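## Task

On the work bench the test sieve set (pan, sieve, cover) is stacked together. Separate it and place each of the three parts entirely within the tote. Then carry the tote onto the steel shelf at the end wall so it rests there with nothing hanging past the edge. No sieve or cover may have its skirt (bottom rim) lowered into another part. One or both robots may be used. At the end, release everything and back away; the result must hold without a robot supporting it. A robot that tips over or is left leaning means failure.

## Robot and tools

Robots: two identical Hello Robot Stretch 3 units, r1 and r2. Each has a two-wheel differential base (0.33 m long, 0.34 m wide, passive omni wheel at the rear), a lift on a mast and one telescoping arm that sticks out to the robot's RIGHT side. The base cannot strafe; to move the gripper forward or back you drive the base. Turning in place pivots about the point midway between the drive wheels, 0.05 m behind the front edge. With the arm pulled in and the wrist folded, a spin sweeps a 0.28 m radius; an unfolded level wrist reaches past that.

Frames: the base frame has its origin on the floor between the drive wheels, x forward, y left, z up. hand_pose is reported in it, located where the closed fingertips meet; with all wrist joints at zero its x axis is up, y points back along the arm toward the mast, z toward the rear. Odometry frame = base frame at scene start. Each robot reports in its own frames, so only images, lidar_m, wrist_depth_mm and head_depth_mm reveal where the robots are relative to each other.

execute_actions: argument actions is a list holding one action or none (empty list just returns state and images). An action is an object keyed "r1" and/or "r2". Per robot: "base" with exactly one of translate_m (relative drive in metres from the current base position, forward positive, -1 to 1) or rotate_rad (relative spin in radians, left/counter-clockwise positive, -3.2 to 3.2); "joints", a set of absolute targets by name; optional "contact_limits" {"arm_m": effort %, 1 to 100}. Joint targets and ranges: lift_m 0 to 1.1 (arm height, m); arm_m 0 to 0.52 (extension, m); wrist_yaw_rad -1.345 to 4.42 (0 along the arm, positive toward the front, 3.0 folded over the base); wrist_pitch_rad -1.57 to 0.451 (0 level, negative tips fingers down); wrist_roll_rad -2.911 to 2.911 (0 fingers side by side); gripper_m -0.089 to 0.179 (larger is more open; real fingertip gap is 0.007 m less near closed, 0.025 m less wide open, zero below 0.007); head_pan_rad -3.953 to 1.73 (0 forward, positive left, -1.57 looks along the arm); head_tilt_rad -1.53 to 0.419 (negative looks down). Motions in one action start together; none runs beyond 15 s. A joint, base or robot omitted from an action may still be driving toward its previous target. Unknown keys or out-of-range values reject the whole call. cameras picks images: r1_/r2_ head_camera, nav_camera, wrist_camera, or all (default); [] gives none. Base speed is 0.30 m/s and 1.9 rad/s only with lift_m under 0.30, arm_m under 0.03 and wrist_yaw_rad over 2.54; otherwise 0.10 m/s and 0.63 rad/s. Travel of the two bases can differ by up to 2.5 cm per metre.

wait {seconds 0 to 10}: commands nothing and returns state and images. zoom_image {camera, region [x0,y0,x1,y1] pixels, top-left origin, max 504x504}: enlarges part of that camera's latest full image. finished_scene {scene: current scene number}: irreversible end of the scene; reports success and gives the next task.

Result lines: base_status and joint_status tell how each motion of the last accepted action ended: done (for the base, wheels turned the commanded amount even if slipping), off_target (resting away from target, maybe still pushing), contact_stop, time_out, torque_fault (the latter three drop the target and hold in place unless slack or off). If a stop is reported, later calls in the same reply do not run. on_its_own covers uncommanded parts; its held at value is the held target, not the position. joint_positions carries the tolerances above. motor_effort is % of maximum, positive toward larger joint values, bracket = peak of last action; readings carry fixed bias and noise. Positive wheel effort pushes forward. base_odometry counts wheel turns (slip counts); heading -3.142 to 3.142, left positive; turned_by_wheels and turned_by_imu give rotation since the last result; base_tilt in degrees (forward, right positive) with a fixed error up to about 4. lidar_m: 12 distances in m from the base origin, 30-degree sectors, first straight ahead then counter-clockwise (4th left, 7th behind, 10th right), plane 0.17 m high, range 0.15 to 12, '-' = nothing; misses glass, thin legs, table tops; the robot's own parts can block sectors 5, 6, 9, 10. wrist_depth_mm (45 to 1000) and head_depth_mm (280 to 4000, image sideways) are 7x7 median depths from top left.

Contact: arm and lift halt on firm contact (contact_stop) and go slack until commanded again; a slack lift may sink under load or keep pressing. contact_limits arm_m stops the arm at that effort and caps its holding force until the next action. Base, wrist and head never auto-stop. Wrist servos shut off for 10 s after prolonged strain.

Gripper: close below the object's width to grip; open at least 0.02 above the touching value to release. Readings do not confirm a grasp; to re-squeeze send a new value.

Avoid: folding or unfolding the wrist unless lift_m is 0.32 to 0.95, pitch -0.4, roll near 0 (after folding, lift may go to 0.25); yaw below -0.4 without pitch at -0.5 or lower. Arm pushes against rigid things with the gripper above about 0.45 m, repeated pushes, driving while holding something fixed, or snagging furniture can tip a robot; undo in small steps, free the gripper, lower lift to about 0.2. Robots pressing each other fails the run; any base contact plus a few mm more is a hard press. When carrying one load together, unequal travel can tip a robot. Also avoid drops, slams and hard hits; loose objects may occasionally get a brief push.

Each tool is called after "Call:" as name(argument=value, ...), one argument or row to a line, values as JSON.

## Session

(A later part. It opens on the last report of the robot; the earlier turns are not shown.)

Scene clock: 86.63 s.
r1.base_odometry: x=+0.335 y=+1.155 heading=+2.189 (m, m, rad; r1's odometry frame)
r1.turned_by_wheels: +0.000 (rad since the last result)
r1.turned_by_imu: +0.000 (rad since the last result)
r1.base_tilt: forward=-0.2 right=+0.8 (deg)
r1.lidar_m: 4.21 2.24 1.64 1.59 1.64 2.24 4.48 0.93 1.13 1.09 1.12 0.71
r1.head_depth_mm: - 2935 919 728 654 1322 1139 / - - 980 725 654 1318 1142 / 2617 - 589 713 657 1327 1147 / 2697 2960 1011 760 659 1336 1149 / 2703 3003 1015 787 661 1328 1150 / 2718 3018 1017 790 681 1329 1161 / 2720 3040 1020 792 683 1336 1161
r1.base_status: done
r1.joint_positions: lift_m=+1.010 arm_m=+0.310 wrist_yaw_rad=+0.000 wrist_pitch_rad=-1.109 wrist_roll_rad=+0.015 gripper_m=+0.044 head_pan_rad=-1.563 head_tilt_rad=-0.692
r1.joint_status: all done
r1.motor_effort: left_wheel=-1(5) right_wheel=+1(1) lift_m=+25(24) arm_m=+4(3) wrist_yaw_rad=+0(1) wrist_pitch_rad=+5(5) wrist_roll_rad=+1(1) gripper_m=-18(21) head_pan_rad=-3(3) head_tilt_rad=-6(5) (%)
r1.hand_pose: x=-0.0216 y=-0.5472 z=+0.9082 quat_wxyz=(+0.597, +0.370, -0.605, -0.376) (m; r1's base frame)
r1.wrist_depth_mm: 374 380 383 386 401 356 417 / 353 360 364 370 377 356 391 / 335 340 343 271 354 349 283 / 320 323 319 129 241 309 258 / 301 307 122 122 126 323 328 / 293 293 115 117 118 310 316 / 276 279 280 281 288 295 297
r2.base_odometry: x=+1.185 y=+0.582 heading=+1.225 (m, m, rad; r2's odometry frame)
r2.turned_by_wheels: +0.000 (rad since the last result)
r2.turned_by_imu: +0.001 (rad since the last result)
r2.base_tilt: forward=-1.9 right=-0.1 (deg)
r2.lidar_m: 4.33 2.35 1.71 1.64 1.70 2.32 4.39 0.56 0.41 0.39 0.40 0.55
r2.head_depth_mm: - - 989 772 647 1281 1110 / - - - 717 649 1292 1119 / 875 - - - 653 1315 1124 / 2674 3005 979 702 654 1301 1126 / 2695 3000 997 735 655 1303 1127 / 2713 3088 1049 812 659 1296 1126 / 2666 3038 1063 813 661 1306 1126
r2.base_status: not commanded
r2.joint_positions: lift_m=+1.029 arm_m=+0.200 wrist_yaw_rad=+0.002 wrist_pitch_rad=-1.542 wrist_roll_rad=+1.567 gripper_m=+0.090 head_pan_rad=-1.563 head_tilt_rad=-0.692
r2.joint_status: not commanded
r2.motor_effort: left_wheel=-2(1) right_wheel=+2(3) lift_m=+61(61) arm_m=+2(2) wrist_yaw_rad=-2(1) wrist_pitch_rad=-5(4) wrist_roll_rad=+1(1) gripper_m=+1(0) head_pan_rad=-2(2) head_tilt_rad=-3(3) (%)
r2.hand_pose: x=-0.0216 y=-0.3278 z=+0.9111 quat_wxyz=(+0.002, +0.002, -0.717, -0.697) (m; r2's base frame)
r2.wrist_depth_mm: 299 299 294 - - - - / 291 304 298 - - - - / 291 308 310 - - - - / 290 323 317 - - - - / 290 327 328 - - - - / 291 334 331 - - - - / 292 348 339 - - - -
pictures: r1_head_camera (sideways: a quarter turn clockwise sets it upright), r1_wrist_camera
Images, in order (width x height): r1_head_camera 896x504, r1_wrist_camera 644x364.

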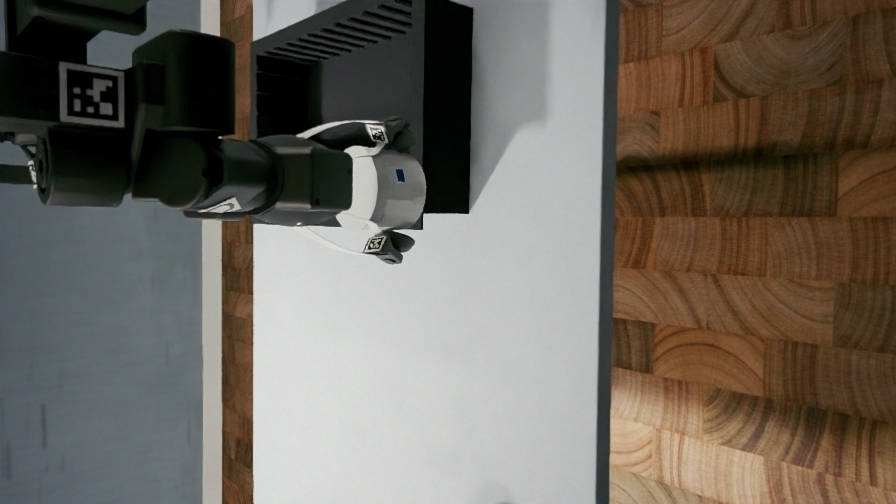

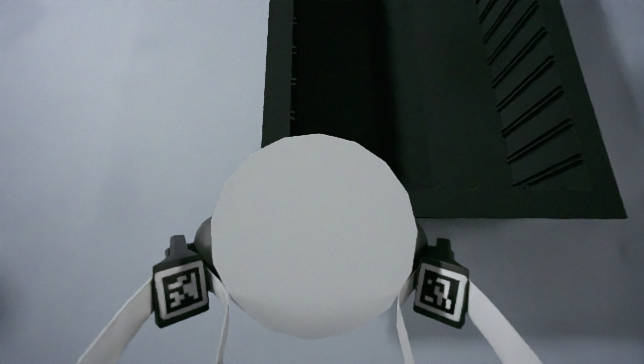

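Call:
execute_actions(
  actions=[
    {"r1":{"base":{"translate_m":-0.09},"joints":{"arm_m":0.515,"head_pan_rad":-1.2}}},
  ],
  cameras=["r1_head_camera","r1_wrist_camera","r2_head_camera"],
)

Scene clock: 102.03 s.
r1.base_odometry: x=+0.387 y=+1.082 heading=+2.189 (m, m, rad; r1's odometry frame)
r1.turned_by_wheels: +0.000 (rad since the last result)
r1.turned_by_imu: +0.000 (rad since the last result)
r1.base_tilt: forward=-0.1 right=+0.9 (deg)
r1.lidar_m: 4.28 2.23 1.65 1.59 1.64 2.25 4.38 0.86 1.13 1.09 1.12 0.78
r1.head_depth_mm: 2616 2864 918 710 636 1295 1144 / 2705 2937 1000 733 653 1320 1148 / 2830 3018 1000 778 673 1321 1150 / 2944 3181 1005 783 695 1324 1155 / 3076 3304 1010 786 1447 1329 1151 / 3165 3385 1011 785 1524 1326 1160 / 3307 3413 1019 792 1535 1284 1159
r1.base_status: done
r1.joint_positions: lift_m=+1.010 arm_m=+0.515 wrist_yaw_rad=+0.000 wrist_pitch_rad=-1.110 wrist_roll_rad=+0.015 gripper_m=+0.044 head_pan_rad=-1.207 head_tilt_rad=-0.692
r1.joint_status: all done
r1.motor_effort: left_wheel=-1(6) right_wheel=+0(3) lift_m=+25(25) arm_m=+4(3) wrist_yaw_rad=-1(1) wrist_pitch_rad=+5(5) wrist_roll_rad=+1(1) gripper_m=-19(19) head_pan_rad=+5(28) head_tilt_rad=-4(6) (%)
r1.hand_pose: x=-0.0216 y=-0.7521 z=+0.9081 quat_wxyz=(+0.596, +0.370, -0.605, -0.376) (m; r1's base frame)
r1.wrist_depth_mm: 376 376 308 309 304 409 419 / 354 355 356 363 356 380 390 / 336 333 341 344 350 357 366 / 319 255 271 130 308 262 346 / 303 232 121 123 126 256 328 / 290 214 116 117 118 234 313 / 277 212 280 273 285 242 297
r2.base_odometry: x=+1.185 y=+0.582 heading=+1.225 (m, m, rad; r2's odometry frame)
r2.turned_by_wheels: +0.000 (rad since the last result)
r2.turned_by_imu: +0.001 (rad since the last result)
r2.base_tilt: forward=-2.0 right=-0.1 (deg)
r2.lidar_m: 4.33 2.35 1.71 1.65 1.70 2.32 4.36 0.56 0.41 0.39 0.41 0.55
r2.head_depth_mm: - - 991 769 648 1279 1111 / - - - 719 649 1291 1104 / 2546 - - - 652 1324 1122 / 1424 2946 958 701 654 1306 1124 / 2691 3033 996 738 656 1301 1128 / 2647 3039 1059 810 657 1298 1118 / 2702 3027 1065 811 659 1299 1126
r2.base_status: not commanded
r2.joint_positions: lift_m=+1.029 arm_m=+0.200 wrist_yaw_rad=+0.002 wrist_pitch_rad=-1.542 wrist_roll_rad=+1.567 gripper_m=+0.090 head_pan_rad=-1.563 head_tilt_rad=-0.692
r2.joint_status: not commanded
r2.motor_effort: left_wheel=-3(2) right_wheel=+2(3) lift_m=+61(61) arm_m=+2(2) wrist_yaw_rad=+0(1) wrist_pitch_rad=-4(4) wrist_roll_rad=+1(1) gripper_m=+1(1) head_pan_rad=-2(3) head_tilt_rad=-4(4) (%)
r2.hand_pose: x=-0.0216 y=-0.3278 z=+0.9111 quat_wxyz=(+0.002, +0.002, -0.717, -0.697) (m; r2's base frame)
r2.wrist_depth_mm: 299 298 294 - - - - / 287 301 302 - - - - / 290 312 309 - - - - / 290 321 316 - - - - / 290 330 325 - - - - / 289 338 330 - - - - / 290 346 347 - - - -
pictures: r1_head_camera (sideways: a quarter turn clockwise sets it upright), r1_wrist_camera, r2_head_camera (sideways: a quarter turn clockwise sets it upright)
Images, in order (width x height): r1_head_camera 896x504, r1_wrist_camera 644x364, r2_head_camera 896x504.

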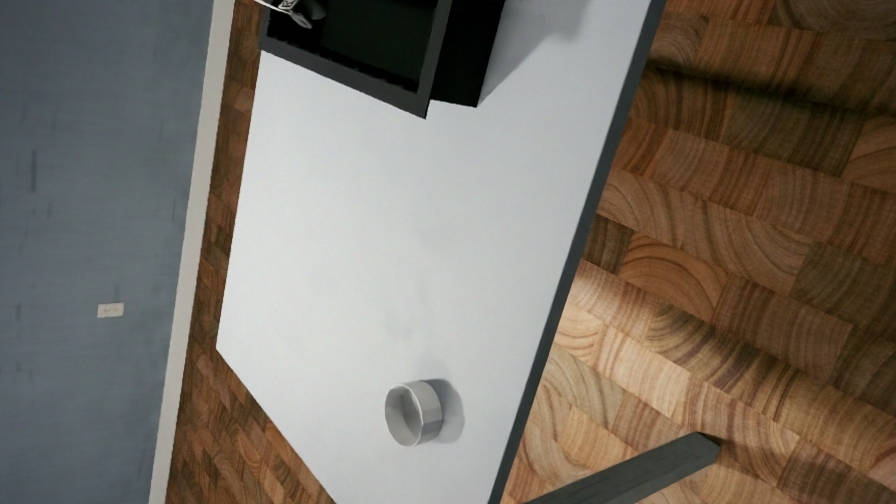

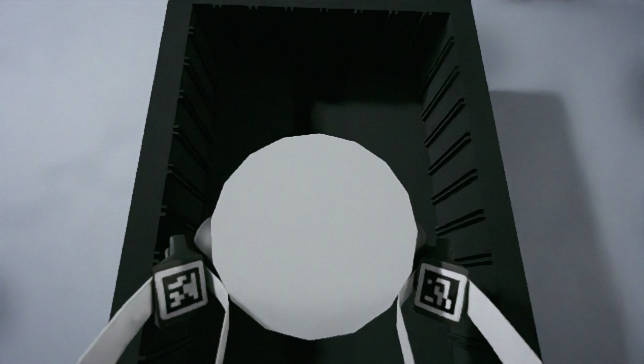

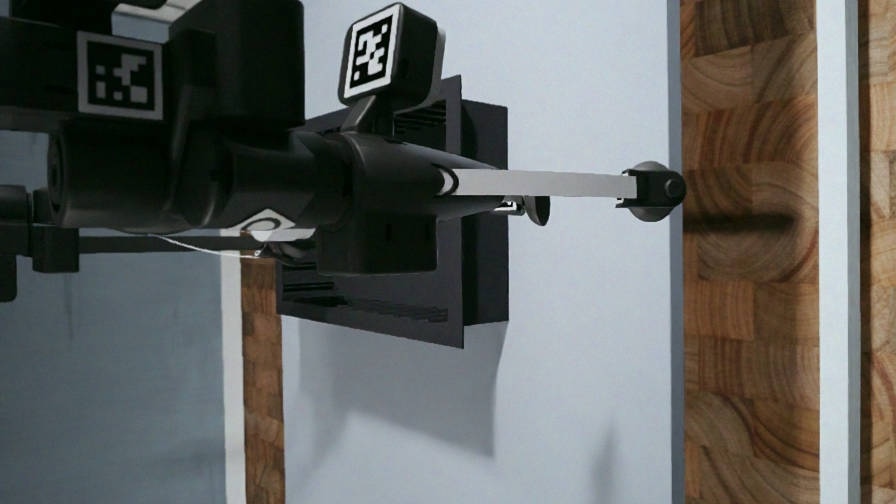

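Call:
execute_actions(
  actions=[
    {"r1":{"joints":{"lift_m":0.892,"head_pan_rad":-1.57}},"r2":{"joints":{"wrist_roll_rad":0,"wrist_pitch_rad":-1.0,"arm_m":0.1,"gripper_m":0.115}}},
  ],
  cameras=[],
)

Call:
execute_actions(
  actions=[
    {"r1":{"joints":{"gripper_m":0.115}}},
  ],
  cameras=["r2_wrist_camera"],
)

Call:
execute_actions(
  actions=[
    {"r1":{"joints":{"lift_m":1.0}}},
  ],
  cameras=[],
)

Call:
execute_actions(
  actions=[
    {"r1":{"base":{"translate_m":0.49},"joints":{"arm_m":0.31}}},
  ],
  cameras=[],
)

Call:
execute_actions(
  actions=[
    {"r1":{"joints":{"lift_m":0.93}},"r2":{"joints":{"arm_m":0.47,"lift_m":0.98}}},
  ],
  cameras=["r1_head_camera","r1_wrist_camera","r2_head_camera","r2_wrist_camera"],
)

Scene clock: 112.70 s.
r1.base_odometry: x=+0.387 y=+1.082 heading=+2.189 (m, m, rad; r1's odometry frame)
r1.turned_by_wheels: +0.000 (rad since the last result)
r1.turned_by_imu: +0.000 (rad since the last result)
r1.base_tilt: forward=-0.2 right=+0.9 (deg)
r1.lidar_m: 4.28 2.24 1.65 1.58 1.65 2.24 4.39 0.86 1.13 1.09 1.13 0.78
r1.head_depth_mm: 2661 2896 - 754 654 1314 1145 / 2668 - 904 727 656 1313 1150 / 2633 - 940 729 656 1318 1154 / 2661 2911 976 735 658 1324 1153 / 2721 3034 1007 762 677 1329 1153 / 2734 3006 1022 790 681 1325 1155 / 2751 3001 1020 789 683 1339 1159
r1.base_status: not commanded
r1.joint_positions: lift_m=+0.892 arm_m=+0.515 wrist_yaw_rad=+0.000 wrist_pitch_rad=-1.110 wrist_roll_rad=+0.015 gripper_m=+0.044 head_pan_rad=-1.563 head_tilt_rad=-0.692
r1.joint_status: all done
r1.motor_effort: left_wheel=+0(1) right_wheel=+1(0) lift_m=+15(23) arm_m=+3(4) wrist_yaw_rad=-1(0) wrist_pitch_rad=+5(5) wrist_roll_rad=+1(1) gripper_m=-19(19) head_pan_rad=-3(24) head_tilt_rad=-4(6) (%)
r1.hand_pose: x=-0.0216 y=-0.7521 z=+0.7907 quat_wxyz=(+0.596, +0.370, -0.605, -0.376) (m; r1's base frame)
r1.wrist_depth_mm: 133 192 241 243 249 213 148 / 140 194 226 230 234 212 146 / 140 194 213 217 221 213 146 / 140 194 196 130 207 206 145 / 138 186 122 123 126 197 145 / 137 169 116 116 119 188 145 / 137 171 174 173 178 180 145
r2.base_odometry: x=+1.185 y=+0.582 heading=+1.225 (m, m, rad; r2's odometry frame)
r2.turned_by_wheels: +0.000 (rad since the last result)
r2.turned_by_imu: +0.001 (rad since the last result)
r2.base_tilt: forward=-1.9 right=-0.1 (deg)
r2.lidar_m: 4.34 2.35 1.71 1.65 1.70 2.32 4.38 0.56 0.41 0.39 0.41 0.55
r2.head_depth_mm: - - - 750 648 1284 1112 / 2635 - - - 633 1286 1116 / 2648 - - - 628 1298 1117 / 986 1625 965 833 636 1291 1127 / 2682 3022 1001 744 657 1302 1128 / 2733 3053 1059 810 658 1305 1131 / 2698 3008 1063 815 661 1309 1128
r2.base_status: not commanded
r2.joint_positions: lift_m=+1.029 arm_m=+0.100 wrist_yaw_rad=+0.002 wrist_pitch_rad=-1.012 wrist_roll_rad=+0.004 gripper_m=+0.115 head_pan_rad=-1.563 head_tilt_rad=-0.692
r2.joint_status: all done
r2.motor_effort: left_wheel=-2(2) right_wheel=+2(2) lift_m=+61(61) arm_m=-1(4) wrist_yaw_rad=-1(2) wrist_pitch_rad=+7(7) wrist_roll_rad=-1(5) gripper_m=+0(82) head_pan_rad=-2(3) head_tilt_rad=-3(3) (%)
r2.hand_pose: x=-0.0214 y=-0.3606 z=+0.9379 quat_wxyz=(+0.618, +0.343, -0.619, -0.343) (m; r2's base frame)
r2.wrist_depth_mm: 466 466 443 458 439 460 457 / 424 423 353 353 360 423 427 / 405 399 395 394 394 396 398 / 377 379 377 369 376 374 373 / 355 350 353 350 348 356 349 / 340 339 339 336 343 338 338 / - - - - - - -
pictures: none
No camera images: the call's "cameras" was empty. Leave "cameras" out to get every camera's image.

Scene clock: 113.90 s.
r1.base_odometry: x=+0.387 y=+1.082 heading=+2.189 (m, m, rad; r1's odometry frame)
r1.turned_by_wheels: +0.000 (rad since the last result)
r1.turned_by_imu: +0.000 (rad since the last result)
r1.base_tilt: forward=-0.2 right=+1.0 (deg)
r1.lidar_m: 4.30 2.24 1.65 1.59 1.65 2.24 4.36 0.86 1.13 1.09 1.13 0.78
r1.head_depth_mm: 2650 2867 - 753 651 1321 1150 / 2675 - 915 726 653 1316 1147 / 2659 - 922 728 658 1321 1151 / 2680 2946 962 737 659 1321 1152 / 2670 2973 1007 761 678 1334 1155 / 2730 3032 1017 791 679 1335 1158 / 2715 3027 1021 790 680 1343 1157
r1.base_status: not commanded
r1.joint_positions: lift_m=+0.892 arm_m=+0.515 wrist_yaw_rad=+0.000 wrist_pitch_rad=-1.110 wrist_roll_rad=+0.015 gripper_m=+0.115 head_pan_rad=-1.563 head_tilt_rad=-0.692
r1.joint_status: all done
r1.motor_effort: left_wheel=-1(1) right_wheel=+0(0) lift_m=+15(15) arm_m=+3(4) wrist_yaw_rad=+0(1) wrist_pitch_rad=+5(5) wrist_roll_rad=+1(1) gripper_m=+0(82) head_pan_rad=-1(3) head_tilt_rad=-4(6) (%)
r1.hand_pose: x=-0.0216 y=-0.7522 z=+0.7908 quat_wxyz=(+0.596, +0.370, -0.605, -0.376) (m; r1's base frame)
r1.wrist_depth_mm: 134 191 240 245 249 213 148 / 139 195 226 230 235 212 146 / 140 194 213 217 221 212 145 / 140 195 202 146 210 206 145 / 138 181 138 138 198 197 145 / 137 - 130 132 184 187 144 / 134 172 171 126 178 179 145
r2.base_odometry: x=+1.185 y=+0.582 heading=+1.225 (m, m, rad; r2's odometry frame)
r2.turned_by_wheels: +0.000 (rad since the last result)
r2.turned_by_imu: +0.000 (rad since the last result)
r2.base_tilt: forward=-1.9 right=-0.1 (deg)
r2.lidar_m: 4.32 2.35 1.72 1.64 1.70 2.32 4.38 0.56 0.41 0.39 0.41 0.55
r2.head_depth_mm: - - - 743 648 1280 1111 / 2672 - - - 632 1293 1120 / 2637 - - - 625 1297 1119 / 984 1637 978 832 641 1285 1122 / 2641 3032 996 741 655 1295 1126 / 2683 3043 1055 806 654 1298 1133 / 2668 3042 1058 814 660 1299 1131
r2.base_status: not commanded
r2.joint_positions: lift_m=+1.029 arm_m=+0.100 wrist_yaw_rad=+0.002 wrist_pitch_rad=-1.012 wrist_roll_rad=+0.004 gripper_m=+0.115 head_pan_rad=-1.563 head_tilt_rad=-0.692
r2.joint_status: not commanded
r2.motor_effort: left_wheel=-2(2) right_wheel=+2(2) lift_m=+61(61) arm_m=-2(1) wrist_yaw_rad=-2(1) wrist_pitch_rad=+7(7) wrist_roll_rad=-1(1) gripper_m=+1(1) head_pan_rad=-3(2) head_tilt_rad=-3(4) (%)
r2.hand_pose: x=-0.0214 y=-0.3606 z=+0.9379 quat_wxyz=(+0.618, +0.343, -0.619, -0.343) (m; r2's base frame)
r2.wrist_depth_mm: 469 464 440 456 448 454 460 / 439 430 353 360 354 421 420 / 404 402 396 391 396 401 395 / 373 372 379 372 373 372 372 / 359 355 354 357 355 358 350 / 336 337 340 336 339 340 339 / - - - - - - 980
pictures: r2_wrist_camera
Images, in order (width x height): r2_wrist_camera 644x364.

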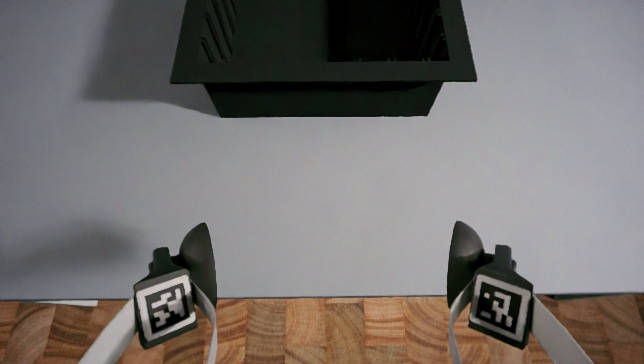

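Scene clock: 115.70 s.
r1.base_odometry: x=+0.387 y=+1.082 heading=+2.189 (m, m, rad; r1's odometry frame)
r1.turned_by_wheels: +0.000 (rad since the last result)
r1.turned_by_imu: +0.000 (rad since the last result)
r1.base_tilt: forward=-0.1 right=+1.0 (deg)
r1.lidar_m: 4.30 2.24 1.64 1.59 1.64 2.24 4.37 0.85 1.13 1.09 1.13 0.78
r1.head_depth_mm: - 2956 994 778 653 1314 1147 / - 2981 907 725 656 1321 1152 / - 2891 979 730 659 1329 1146 / 2651 2910 964 733 658 1329 1156 / 2688 3041 1011 764 678 1327 1159 / 2718 3003 1017 790 679 1332 1156 / 2697 3058 1020 792 682 1330 1167
r1.base_status: not commanded
r1.joint_positions: lift_m=+1.000 arm_m=+0.515 wrist_yaw_rad=+0.000 wrist_pitch_rad=-1.110 wrist_roll_rad=+0.015 gripper_m=+0.115 head_pan_rad=-1.563 head_tilt_rad=-0.692
r1.joint_status: all done
r1.motor_effort: left_wheel=-1(1) right_wheel=+1(1) lift_m=+24(26) arm_m=+3(3) wrist_yaw_rad=+0(1) wrist_pitch_rad=+5(5) wrist_roll_rad=+1(1) gripper_m=+0(0) head_pan_rad=-3(2) head_tilt_rad=-6(6) (%)
r1.hand_pose: x=-0.0216 y=-0.7522 z=+0.8982 quat_wxyz=(+0.596, +0.370, -0.605, -0.376) (m; r1's base frame)
r1.wrist_depth_mm: 367 367 308 311 307 396 405 / 341 339 350 354 354 367 378 / 327 255 330 339 340 344 355 / 307 246 316 318 321 260 335 / 293 232 296 249 304 245 321 / 281 - 282 234 292 215 302 / 270 213 270 270 278 225 287
r2.base_odometry: x=+1.185 y=+0.582 heading=+1.225 (m, m, rad; r2's odometry frame)
r2.turned_by_wheels: +0.000 (rad since the last result)
r2.turned_by_imu: +0.000 (rad since the last result)
r2.base_tilt: forward=-1.9 right=-0.1 (deg)
r2.lidar_m: 4.34 2.35 1.72 1.65 1.71 2.31 4.38 0.56 0.41 0.39 0.40 0.55
r2.head_depth_mm: - - - 748 648 1279 1116 / 2622 - - - 632 1286 1117 / 2572 - - - 627 1284 1116 / 711 3019 982 830 637 1291 1126 / 2715 3024 994 744 655 1298 1124 / 2683 3036 1058 812 656 1297 1129 / 2667 3041 1061 816 658 1303 1134
r2.base_status: not commanded
r2.joint_positions: lift_m=+1.029 arm_m=+0.100 wrist_yaw_rad=+0.002 wrist_pitch_rad=-1.012 wrist_roll_rad=+0.004 gripper_m=+0.115 head_pan_rad=-1.563 head_tilt_rad=-0.692
r2.joint_status: not commanded
r2.motor_effort: left_wheel=-2(2) right_wheel=+2(2) lift_m=+61(61) arm_m=-2(1) wrist_yaw_rad=-1(0) wrist_pitch_rad=+7(7) wrist_roll_rad=-1(1) gripper_m=+0(0) head_pan_rad=-2(2) head_tilt_rad=-3(3) (%)
r2.hand_pose: x=-0.0214 y=-0.3606 z=+0.9379 quat_wxyz=(+0.618, +0.343, -0.619, -0.343) (m; r2's base frame)
r2.wrist_depth_mm: 470 465 438 456 444 463 460 / 434 429 356 352 357 424 422 / 406 399 396 402 394 393 396 / 378 377 376 371 375 374 376 / 354 354 354 357 352 350 348 / 339 342 338 339 345 341 338 / - - - - - - -
pictures: none
No camera images: the call's "cameras" was empty. Leave "cameras" out to get every camera's image.

Scene clock: 121.53 s.
r1.base_odometry: x=+0.103 y=+1.481 heading=+2.189 (m, m, rad; r1's odometry frame)
r1.turned_by_wheels: +0.000 (rad since the last result)
r1.turned_by_imu: +0.001 (rad since the last result)
r1.base_tilt: forward=-0.1 right=+1.0 (deg)
r1.lidar_m: 3.82 2.27 1.63 1.59 1.64 2.24 4.86 1.30 1.13 1.09 0.46 3.99
r1.head_depth_mm: - 2820 991 774 654 1313 1146 / - - 1000 766 656 1317 1150 / 2589 - - 781 657 1323 1149 / 2689 2961 1011 783 659 1324 1155 / 2692 2987 1008 788 661 1273 1127 / 2735 3025 2475 816 661 1276 1148 / 2714 3007 2483 1933 1580 1330 1156
r1.base_status: done
r1.joint_positions: lift_m=+1.000 arm_m=+0.310 wrist_yaw_rad=+0.000 wrist_pitch_rad=-1.110 wrist_roll_rad=+0.015 gripper_m=+0.115 head_pan_rad=-1.563 head_tilt_rad=-0.692
r1.joint_status: all done
r1.motor_effort: left_wheel=-1(2) right_wheel=+0(2) lift_m=+24(24) arm_m=-2(4) wrist_yaw_rad=+0(1) wrist_pitch_rad=+5(5) wrist_roll_rad=+1(1) gripper_m=+1(1) head_pan_rad=-3(3) head_tilt_rad=-5(5) (%)
r1.hand_pose: x=-0.0216 y=-0.5476 z=+0.8982 quat_wxyz=(+0.596, +0.370, -0.605, -0.376) (m; r1's base frame)
r1.wrist_depth_mm: - 370 377 383 394 396 397 / - 351 354 362 369 372 375 / - 332 335 341 346 352 358 / 317 314 317 323 328 332 337 / 296 298 302 302 314 317 320 / 281 - 284 290 293 300 303 / 268 270 274 276 282 283 287
r2.base_odometry: x=+1.185 y=+0.582 heading=+1.225 (m, m, rad; r2's odometry frame)
r2.turned_by_wheels: +0.000 (rad since the last result)
r2.turned_by_imu: +0.001 (rad since the last result)
r2.base_tilt: forward=-1.9 right=-0.1 (deg)
r2.lidar_m: 4.33 2.35 1.71 1.65 1.70 2.32 4.36 0.56 0.41 0.39 0.40 0.55
r2.head_depth_mm: - - - 747 649 1287 1120 / 2619 - - - 632 1284 1115 / 2654 - - - 625 1292 1120 / 2690 3039 979 833 638 1297 1125 / 2695 3035 998 740 656 1299 1124 / 2693 3074 1057 811 658 1300 1122 / 2669 3063 1061 816 660 1299 1129
r2.base_status: not commanded
r2.joint_positions: lift_m=+1.029 arm_m=+0.100 wrist_yaw_rad=+0.002 wrist_pitch_rad=-1.012 wrist_roll_rad=+0.004 gripper_m=+0.115 head_pan_rad=-1.563 head_tilt_rad=-0.692
r2.joint_status: not commanded
r2.motor_effort: left_wheel=-2(3) right_wheel=+2(2) lift_m=+61(61) arm_m=-1(1) wrist_yaw_rad=-1(2) wrist_pitch_rad=+7(7) wrist_roll_rad=-1(1) gripper_m=+1(1) head_pan_rad=-3(3) head_tilt_rad=-4(4) (%)
r2.hand_pose: x=-0.0214 y=-0.3606 z=+0.9379 quat_wxyz=(+0.618, +0.343, -0.619, -0.343) (m; r2's base frame)
r2.wrist_depth_mm: 462 467 440 456 439 452 461 / 437 431 356 354 352 428 427 / 404 401 399 396 392 401 397 / 374 380 378 370 374 367 375 / 359 354 353 351 357 354 345 / 340 341 340 339 341 339 336 / - - - - - - -
pictures: none
No camera images: the call's "cameras" was empty. Leave "cameras" out to get every camera's image.

Scene clock: 125.47 s.
r1.base_odometry: x=+0.103 y=+1.481 heading=+2.189 (m, m, rad; r1's odometry frame)
r1.turned_by_wheels: +0.000 (rad since the last result)
r1.turned_by_imu: +0.000 (rad since the last result)
r1.base_tilt: forward=-0.1 right=+0.9 (deg)
r1.lidar_m: 3.82 2.27 1.63 1.59 1.65 2.24 4.87 1.29 1.13 1.08 0.47 3.96
r1.head_depth_mm: 2677 2863 938 776 653 1313 1141 / 2669 - 904 776 657 1317 1147 / 2664 2941 - 736 656 1320 1147 / 2688 2974 1011 785 656 1331 1152 / 2698 3044 1013 786 660 1279 1127 / 2713 3068 2451 814 663 1282 1150 / 2743 2983 2483 1924 1571 1335 1160
r1.base_status: not commanded
r1.joint_positions: lift_m=+0.930 arm_m=+0.310 wrist_yaw_rad=+0.000 wrist_pitch_rad=-1.110 wrist_roll_rad=+0.015 gripper_m=+0.115 head_pan_rad=-1.563 head_tilt_rad=-0.692
r1.joint_status: all done
r1.motor_effort: left_wheel=-1(1) right_wheel=+0(0) lift_m=+14(22) arm_m=-2(2) wrist_yaw_rad=+1(0) wrist_pitch_rad=+5(5) wrist_roll_rad=+1(1) gripper_m=+0(1) head_pan_rad=-3(3) head_tilt_rad=-5(5) (%)
r1.hand_pose: x=-0.0216 y=-0.5476 z=+0.8288 quat_wxyz=(+0.596, +0.370, -0.605, -0.376) (m; r1's base frame)
r1.wrist_depth_mm: 286 287 291 298 301 311 315 / 267 270 276 280 284 289 291 / 251 256 259 264 267 270 275 / 238 242 246 250 253 256 261 / 226 230 231 234 239 244 247 / 216 - 220 224 227 232 234 / 208 207 211 215 216 218 223
r2.base_odometry: x=+1.185 y=+0.582 heading=+1.225 (m, m, rad; r2's odometry frame)
r2.turned_by_wheels: +0.000 (rad since the last result)
r2.turned_by_imu: +0.001 (rad since the last result)
r2.base_tilt: forward=-1.9 right=-0.1 (deg)
r2.lidar_m: 4.34 2.36 1.71 1.65 1.70 2.31 4.36 0.56 0.41 0.39 0.40 0.55
r2.head_depth_mm: 2001 - 1027 797 648 1281 1112 / 2566 3059 990 717 649 1291 1109 / 2565 - 954 720 651 1288 1120 / 2713 2991 973 720 655 1291 1117 / 2692 3019 996 737 658 1306 1121 / 2708 3041 1051 811 659 1299 1125 / 2686 3047 1068 817 660 1305 1127
r2.base_status: not commanded
r2.joint_positions: lift_m=+0.981 arm_m=+0.470 wrist_yaw_rad=+0.001 wrist_pitch_rad=-1.010 wrist_roll_rad=+0.003 gripper_m=+0.115 head_pan_rad=-1.563 head_tilt_rad=-0.692
r2.joint_status: all done
r2.motor_effort: left_wheel=-2(2) right_wheel=+3(3) lift_m=+17(59) arm_m=+2(1) wrist_yaw_rad=-1(1) wrist_pitch_rad=+6(6) wrist_roll_rad=-1(1) gripper_m=+0(1) head_pan_rad=-3(2) head_tilt_rad=-3(4) (%)
r2.hand_pose: x=-0.0214 y=-0.7305 z=+0.8896 quat_wxyz=(+0.618, +0.342, -0.619, -0.343) (m; r2's base frame)
r2.wrist_depth_mm: 400 380 294 293 290 374 388 / 368 277 338 350 340 278 360 / 346 257 334 335 336 259 337 / 322 236 316 253 314 236 315 / 304 219 302 245 291 212 297 / 289 204 284 284 281 199 285 / 269 228 267 266 268 241 269
pictures: r1_head_camera (sideways: a quarter turn clockwise sets it upright), r1_wrist_camera, r2_head_camera (sideways: a quarter turn clockwise sets it upright), r2_wrist_camera
Images, in order (width x height): r1_head_camera 896x504, r1_wrist_camera 644x364, r2_head_camera 896x504, r2_wrist_camera 644x364.

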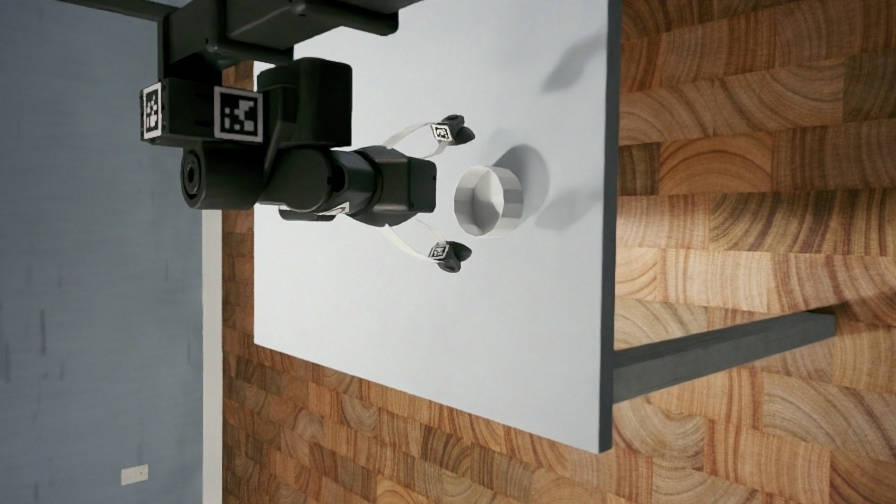

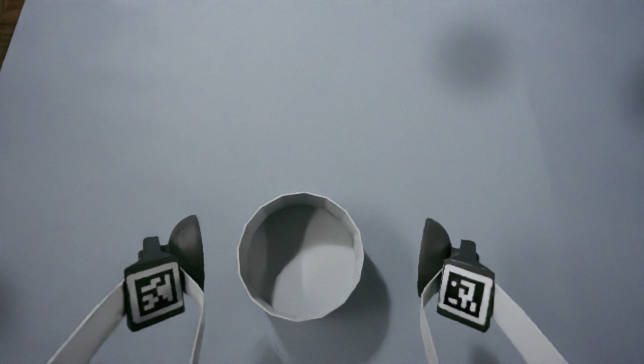

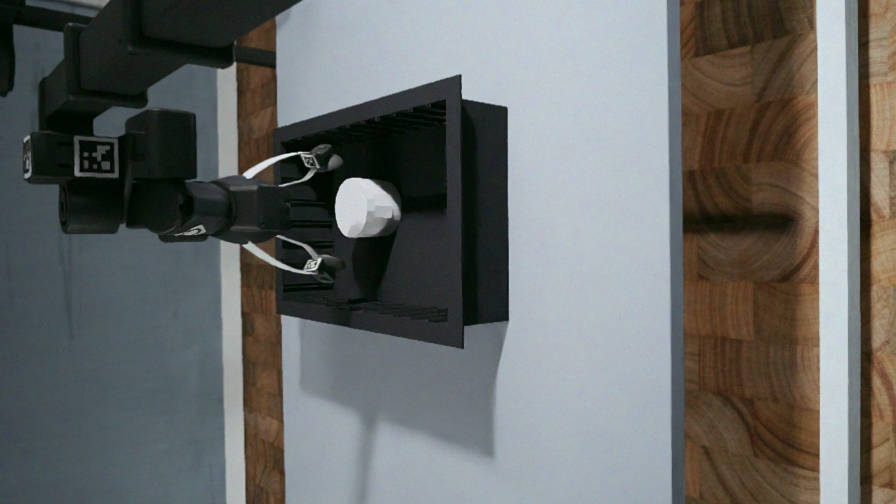

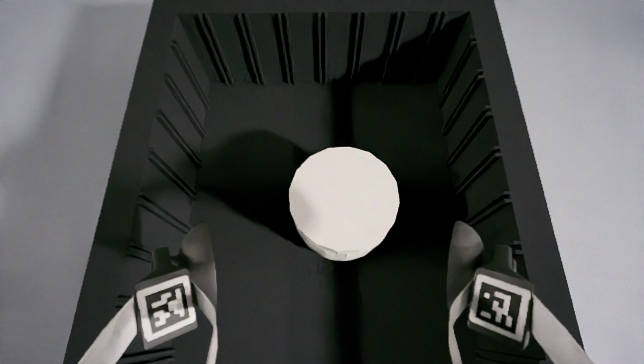

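Call:
execute_actions(
  actions=[
    {"r1":{"base":{"translate_m":0.012},"joints":{"lift_m":0.882}},"r2":{"base":{"translate_m":-0.008},"joints":{"arm_m":0.515,"lift_m":0.94}}},
  ],
  cameras=["r1_wrist_camera"],
)

Call:
execute_actions(
  actions=[
    {"r1":{"joints":{"gripper_m":0.04}}},
  ],
  cameras=[],
)

Call:
execute_actions(
  actions=[
    {"r1":{"joints":{"lift_m":1.0,"head_pan_rad":-2.1,"head_tilt_rad":-0.55}}},
  ],
  cameras=["r1_head_camera","r1_wrist_camera","r2_head_camera","r2_wrist_camera"],
)

Scene clock: 134.13 s.
r1.base_odometry: x=+0.096 y=+1.491 heading=+2.189 (m, m, rad; r1's odometry frame)
r1.turned_by_wheels: +0.000 (rad since the last result)
r1.turned_by_imu: +0.000 (rad since the last result)
r1.base_tilt: forward=-0.2 right=+0.9 (deg)
r1.lidar_m: 3.80 2.26 1.62 1.59 1.65 2.24 4.87 1.31 1.12 1.09 0.46 3.96
r1.head_depth_mm: 2632 2897 - 754 655 1324 1146 / 2675 2994 - 778 656 1324 1148 / 2700 2946 - 732 656 1325 1146 / 2679 2956 1008 788 658 1323 1149 / 2699 2994 1013 784 661 1238 1135 / 2751 2969 2464 871 664 1305 1157 / 2728 3058 2474 1909 1570 1326 1155
r1.base_status: done
r1.joint_positions: lift_m=+0.882 arm_m=+0.310 wrist_yaw_rad=+0.000 wrist_pitch_rad=-1.110 wrist_roll_rad=+0.015 gripper_m=+0.115 head_pan_rad=-1.563 head_tilt_rad=-0.692
r1.joint_status: all done
r1.motor_effort: left_wheel=-1(4) right_wheel=+0(5) lift_m=+14(17) arm_m=-2(3) wrist_yaw_rad=+0(0) wrist_pitch_rad=+5(5) wrist_roll_rad=+1(1) gripper_m=-1(0) head_pan_rad=-4(3) head_tilt_rad=-4(5) (%)
r1.hand_pose: x=-0.0216 y=-0.5476 z=+0.7808 quat_wxyz=(+0.596, +0.370, -0.605, -0.376) (m; r1's base frame)
r1.wrist_depth_mm: 224 228 233 236 240 243 249 / 212 214 217 223 226 230 234 / 202 202 206 210 213 216 221 / 190 192 194 191 201 204 207 / 180 184 184 186 190 194 197 / 173 - 176 177 178 184 186 / 166 166 169 170 172 173 178
r2.base_odometry: x=+1.182 y=+0.574 heading=+1.224 (m, m, rad; r2's odometry frame)
r2.turned_by_wheels: +0.000 (rad since the last result)
r2.turned_by_imu: +0.001 (rad since the last result)
r2.base_tilt: forward=-1.9 right=-0.1 (deg)
r2.lidar_m: 4.35 2.36 1.71 1.64 1.70 2.31 4.37 0.56 0.41 0.39 0.40 0.55
r2.head_depth_mm: 1450 - 953 774 647 1283 1116 / 2619 3106 1000 734 647 1285 1114 / 2643 - 954 716 653 1293 1118 / 2714 3068 965 720 654 1292 1121 / 2675 3009 967 728 655 1292 1125 / 2655 3016 1060 812 657 1293 1123 / 2683 3023 1064 814 661 1304 1127
r2.base_status: done
r2.joint_positions: lift_m=+0.941 arm_m=+0.515 wrist_yaw_rad=+0.001 wrist_pitch_rad=-1.010 wrist_roll_rad=+0.003 gripper_m=+0.115 head_pan_rad=-1.563 head_tilt_rad=-0.692
r2.joint_status: all done
r2.motor_effort: left_wheel=-1(5) right_wheel=+2(5) lift_m=+16(17) arm_m=+2(2) wrist_yaw_rad=-1(1) wrist_pitch_rad=+6(6) wrist_roll_rad=-1(1) gripper_m=+1(2) head_pan_rad=-2(3) head_tilt_rad=-4(3) (%)
r2.hand_pose: x=-0.0214 y=-0.7755 z=+0.8496 quat_wxyz=(+0.618, +0.342, -0.619, -0.343) (m; r2's base frame)
r2.wrist_depth_mm: 341 228 233 234 234 225 336 / 312 236 283 284 286 208 310 / 197 235 291 291 291 208 289 / 182 235 278 272 272 207 271 / 173 233 256 199 252 192 251 / 165 203 243 187 238 170 161 / 164 228 232 227 230 226 151
pictures: r1_wrist_camera
Images, in order (width x height): r1_wrist_camera 644x364.

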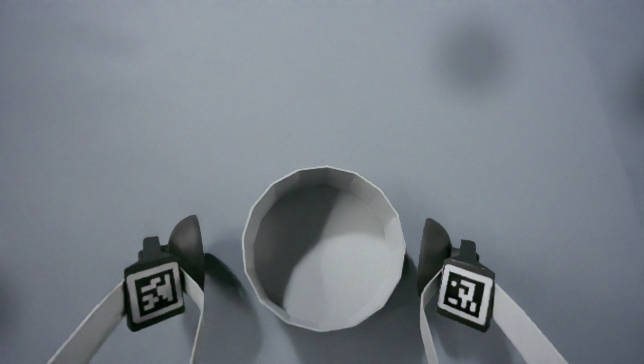

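Scene clock: 135.37 s.
r1.base_odometry: x=+0.096 y=+1.491 heading=+2.189 (m, m, rad; r1's odometry frame)
r1.turned_by_wheels: +0.000 (rad since the last result)
r1.turned_by_imu: +0.000 (rad since the last result)
r1.base_tilt: forward=-0.2 right=+1.0 (deg)
r1.lidar_m: 3.79 2.27 1.63 1.59 1.65 2.24 4.89 1.31 1.13 1.08 0.46 3.97
r1.head_depth_mm: 2640 2920 - 754 654 1315 1142 / 2646 2976 - 777 656 1313 1149 / 2690 2960 - 731 657 1329 1149 / 2676 2990 1009 783 657 1328 1153 / 2691 3007 1015 788 661 1240 1125 / 2721 2990 2461 877 663 1312 1157 / 2737 2991 2472 1924 1594 1340 1158
r1.base_status: not commanded
r1.joint_positions: lift_m=+0.882 arm_m=+0.310 wrist_yaw_rad=+0.000 wrist_pitch_rad=-1.110 wrist_roll_rad=+0.015 gripper_m=+0.041 head_pan_rad=-1.563 head_tilt_rad=-0.692
r1.joint_status: all done
r1.motor_effort: left_wheel=-2(2) right_wheel=+1(1) lift_m=+14(14) arm_m=-2(2) wrist_yaw_rad=+0(0) wrist_pitch_rad=+5(5) wrist_roll_rad=+1(0) gripper_m=-18(91) head_pan_rad=-3(1) head_tilt_rad=-5(5) (%)
r1.hand_pose: x=-0.0216 y=-0.5476 z=+0.7808 quat_wxyz=(+0.596, +0.370, -0.605, -0.376) (m; r1's base frame)
r1.wrist_depth_mm: 225 228 232 237 241 246 249 / 212 214 219 221 225 230 233 / 201 203 206 209 214 216 219 / 190 193 194 192 201 203 207 / 181 183 184 185 191 194 197 / 172 174 174 175 177 184 186 / 164 166 167 170 173 176 178
r2.base_odometry: x=+1.182 y=+0.574 heading=+1.224 (m, m, rad; r2's odometry frame)
r2.turned_by_wheels: +0.000 (rad since the last result)
r2.turned_by_imu: +0.000 (rad since the last result)
r2.base_tilt: forward=-1.9 right=+0.0 (deg)
r2.lidar_m: 4.35 2.36 1.72 1.65 1.70 2.32 4.37 0.56 0.41 0.39 0.40 0.55
r2.head_depth_mm: 1471 - 950 772 647 1269 1116 / 2645 3098 994 736 648 1284 1112 / 2618 - 955 718 652 1299 1122 / 2692 3020 957 717 655 1295 1114 / 2690 3012 969 726 654 1294 1121 / 2712 3031 1058 811 656 1298 1130 / 2692 3051 1059 818 660 1302 1135
r2.base_status: not commanded
r2.joint_positions: lift_m=+0.941 arm_m=+0.515 wrist_yaw_rad=+0.001 wrist_pitch_rad=-1.010 wrist_roll_rad=+0.003 gripper_m=+0.115 head_pan_rad=-1.563 head_tilt_rad=-0.692
r2.joint_status: not commanded
r2.motor_effort: left_wheel=-1(2) right_wheel=+2(2) lift_m=+17(16) arm_m=+2(2) wrist_yaw_rad=+0(0) wrist_pitch_rad=+6(6) wrist_roll_rad=-1(1) gripper_m=+1(1) head_pan_rad=-2(2) head_tilt_rad=-3(4) (%)
r2.hand_pose: x=-0.0214 y=-0.7755 z=+0.8496 quat_wxyz=(+0.618, +0.342, -0.619, -0.343) (m; r2's base frame)
r2.wrist_depth_mm: 343 227 234 233 232 223 334 / 313 234 283 283 283 206 308 / 197 233 293 289 288 207 289 / 183 234 274 274 273 207 269 / 173 233 257 198 254 194 250 / 166 206 244 188 238 171 161 / 164 226 230 227 230 225 151
pictures: none
No camera images: the call's "cameras" was empty. Leave "cameras" out to get every camera's image.

Scene clock: 137.27 s.
r1.base_odometry: x=+0.096 y=+1.491 heading=+2.189 (m, m, rad; r1's odometry frame)
r1.turned_by_wheels: +0.000 (rad since the last result)
r1.turned_by_imu: +0.000 (rad since the last result)
r1.base_tilt: forward=-0.2 right=+0.9 (deg)
r1.lidar_m: 3.81 2.27 1.63 1.59 1.64 2.25 4.87 1.31 1.12 1.08 0.46 3.97
r1.head_depth_mm: 3481 - 1310 - - - 1213 / 3326 3780 1404 - - 1397 1213 / 3137 3280 - - 705 1419 1219 / 2992 900 - - 729 1368 1222 / 2845 3040 - 910 731 647 1226 / 1376 2891 1199 953 733 614 1221 / 2524 2739 - 974 688 599 1222
r1.base_status: not commanded
r1.joint_positions: lift_m=+1.000 arm_m=+0.310 wrist_yaw_rad=+0.000 wrist_pitch_rad=-1.110 wrist_roll_rad=+0.015 gripper_m=+0.041 head_pan_rad=-2.093 head_tilt_rad=-0.557
r1.joint_status: all done
r1.motor_effort: left_wheel=-1(2) right_wheel=+0(1) lift_m=+25(25) arm_m=-2(2) wrist_yaw_rad=+0(2) wrist_pitch_rad=+5(5) wrist_roll_rad=+1(1) gripper_m=-18(17) head_pan_rad=-3(33) head_tilt_rad=+5(22) (%)
r1.hand_pose: x=-0.0216 y=-0.5476 z=+0.8982 quat_wxyz=(+0.596, +0.370, -0.605, -0.376) (m; r1's base frame)
r1.wrist_depth_mm: - 368 375 382 390 398 400 / - 348 358 363 366 374 377 / - 330 337 340 347 354 357 / - 314 318 192 327 333 338 / 299 298 186 186 311 313 318 / 283 283 175 176 181 301 305 / 269 269 275 274 282 285 289
r2.base_odometry: x=+1.182 y=+0.574 heading=+1.224 (m, m, rad; r2's odometry frame)
r2.turned_by_wheels: +0.000 (rad since the last result)
r2.turned_by_imu: +0.000 (rad since the last result)
r2.base_tilt: forward=-1.9 right=-0.1 (deg)
r2.lidar_m: 4.33 2.35 1.71 1.65 1.71 2.32 4.37 0.56 0.41 0.39 0.41 0.55
r2.head_depth_mm: 2567 - 954 768 648 1273 1105 / 2662 3086 997 736 649 1286 1116 / 2639 - 953 717 651 1286 1119 / 2738 2995 960 724 651 1297 1124 / 2673 3054 973 730 656 1291 1120 / 2713 3015 1060 811 661 1301 1120 / 2697 3068 1064 816 660 1299 1125
r2.base_status: not commanded
r2.joint_positions: lift_m=+0.941 arm_m=+0.515 wrist_yaw_rad=+0.001 wrist_pitch_rad=-1.010 wrist_roll_rad=+0.003 gripper_m=+0.115 head_pan_rad=-1.563 head_tilt_rad=-0.692
r2.joint_status: not commanded
r2.motor_effort: left_wheel=-2(2) right_wheel=+2(3) lift_m=+17(16) arm_m=+2(2) wrist_yaw_rad=-1(1) wrist_pitch_rad=+6(6) wrist_roll_rad=-1(1) gripper_m=+1(1) head_pan_rad=-3(2) head_tilt_rad=-3(3) (%)
r2.hand_pose: x=-0.0214 y=-0.7755 z=+0.8496 quat_wxyz=(+0.618, +0.342, -0.619, -0.343) (m; r2's base frame)
r2.wrist_depth_mm: 340 228 233 236 233 224 336 / 316 234 282 285 287 208 309 / 196 233 293 292 288 207 292 / 182 235 275 271 273 208 270 / 174 236 259 198 253 194 253 / 167 206 242 188 237 170 161 / 165 227 230 229 230 224 152
pictures: r1_head_camera (sideways: a quarter turn clockwise sets it upright), r1_wrist_camera, r2_head_camera (sideways: a quarter turn clockwise sets it upright), r2_wrist_camera
Images, in order (width x height): r1_head_camera 896x504, r1_wrist_camera 644x364, r2_head_camera 896x504, r2_wrist_camera 644x364.

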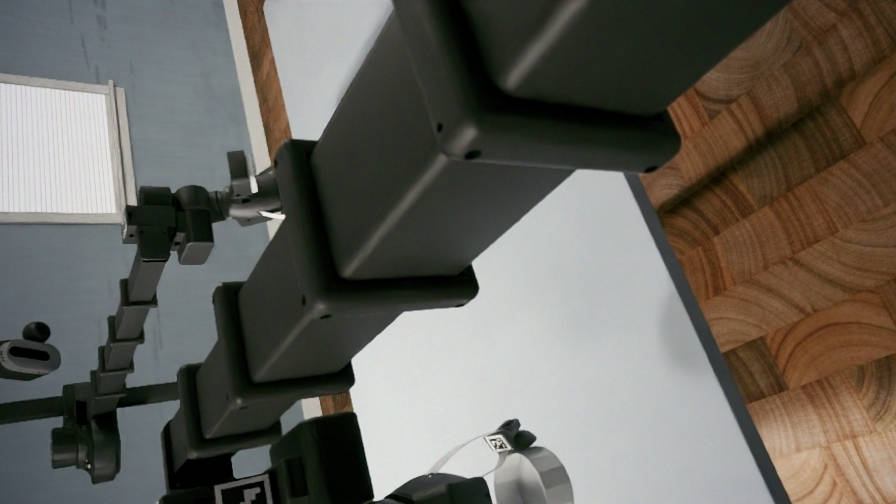

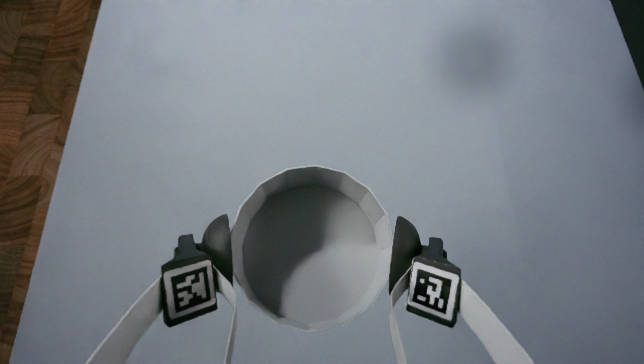

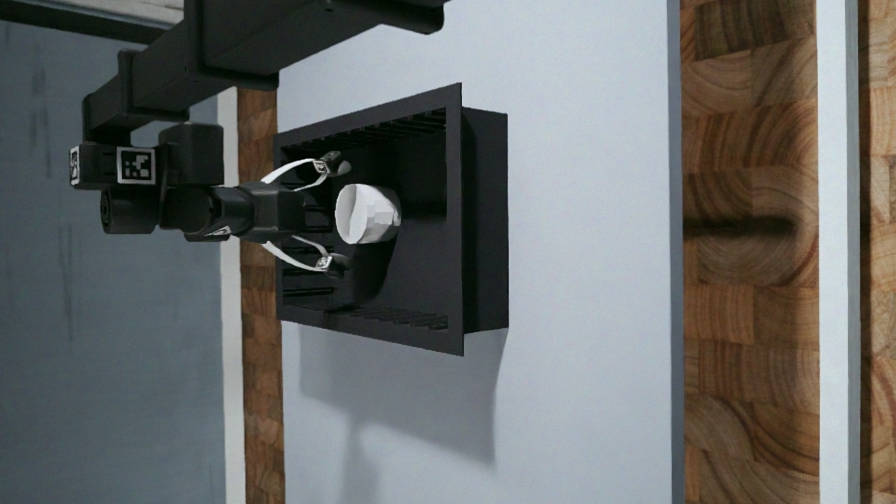

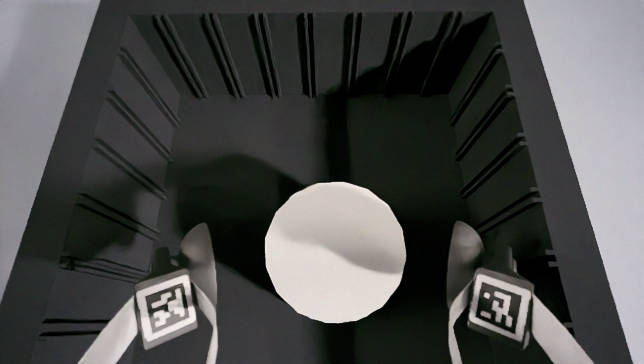

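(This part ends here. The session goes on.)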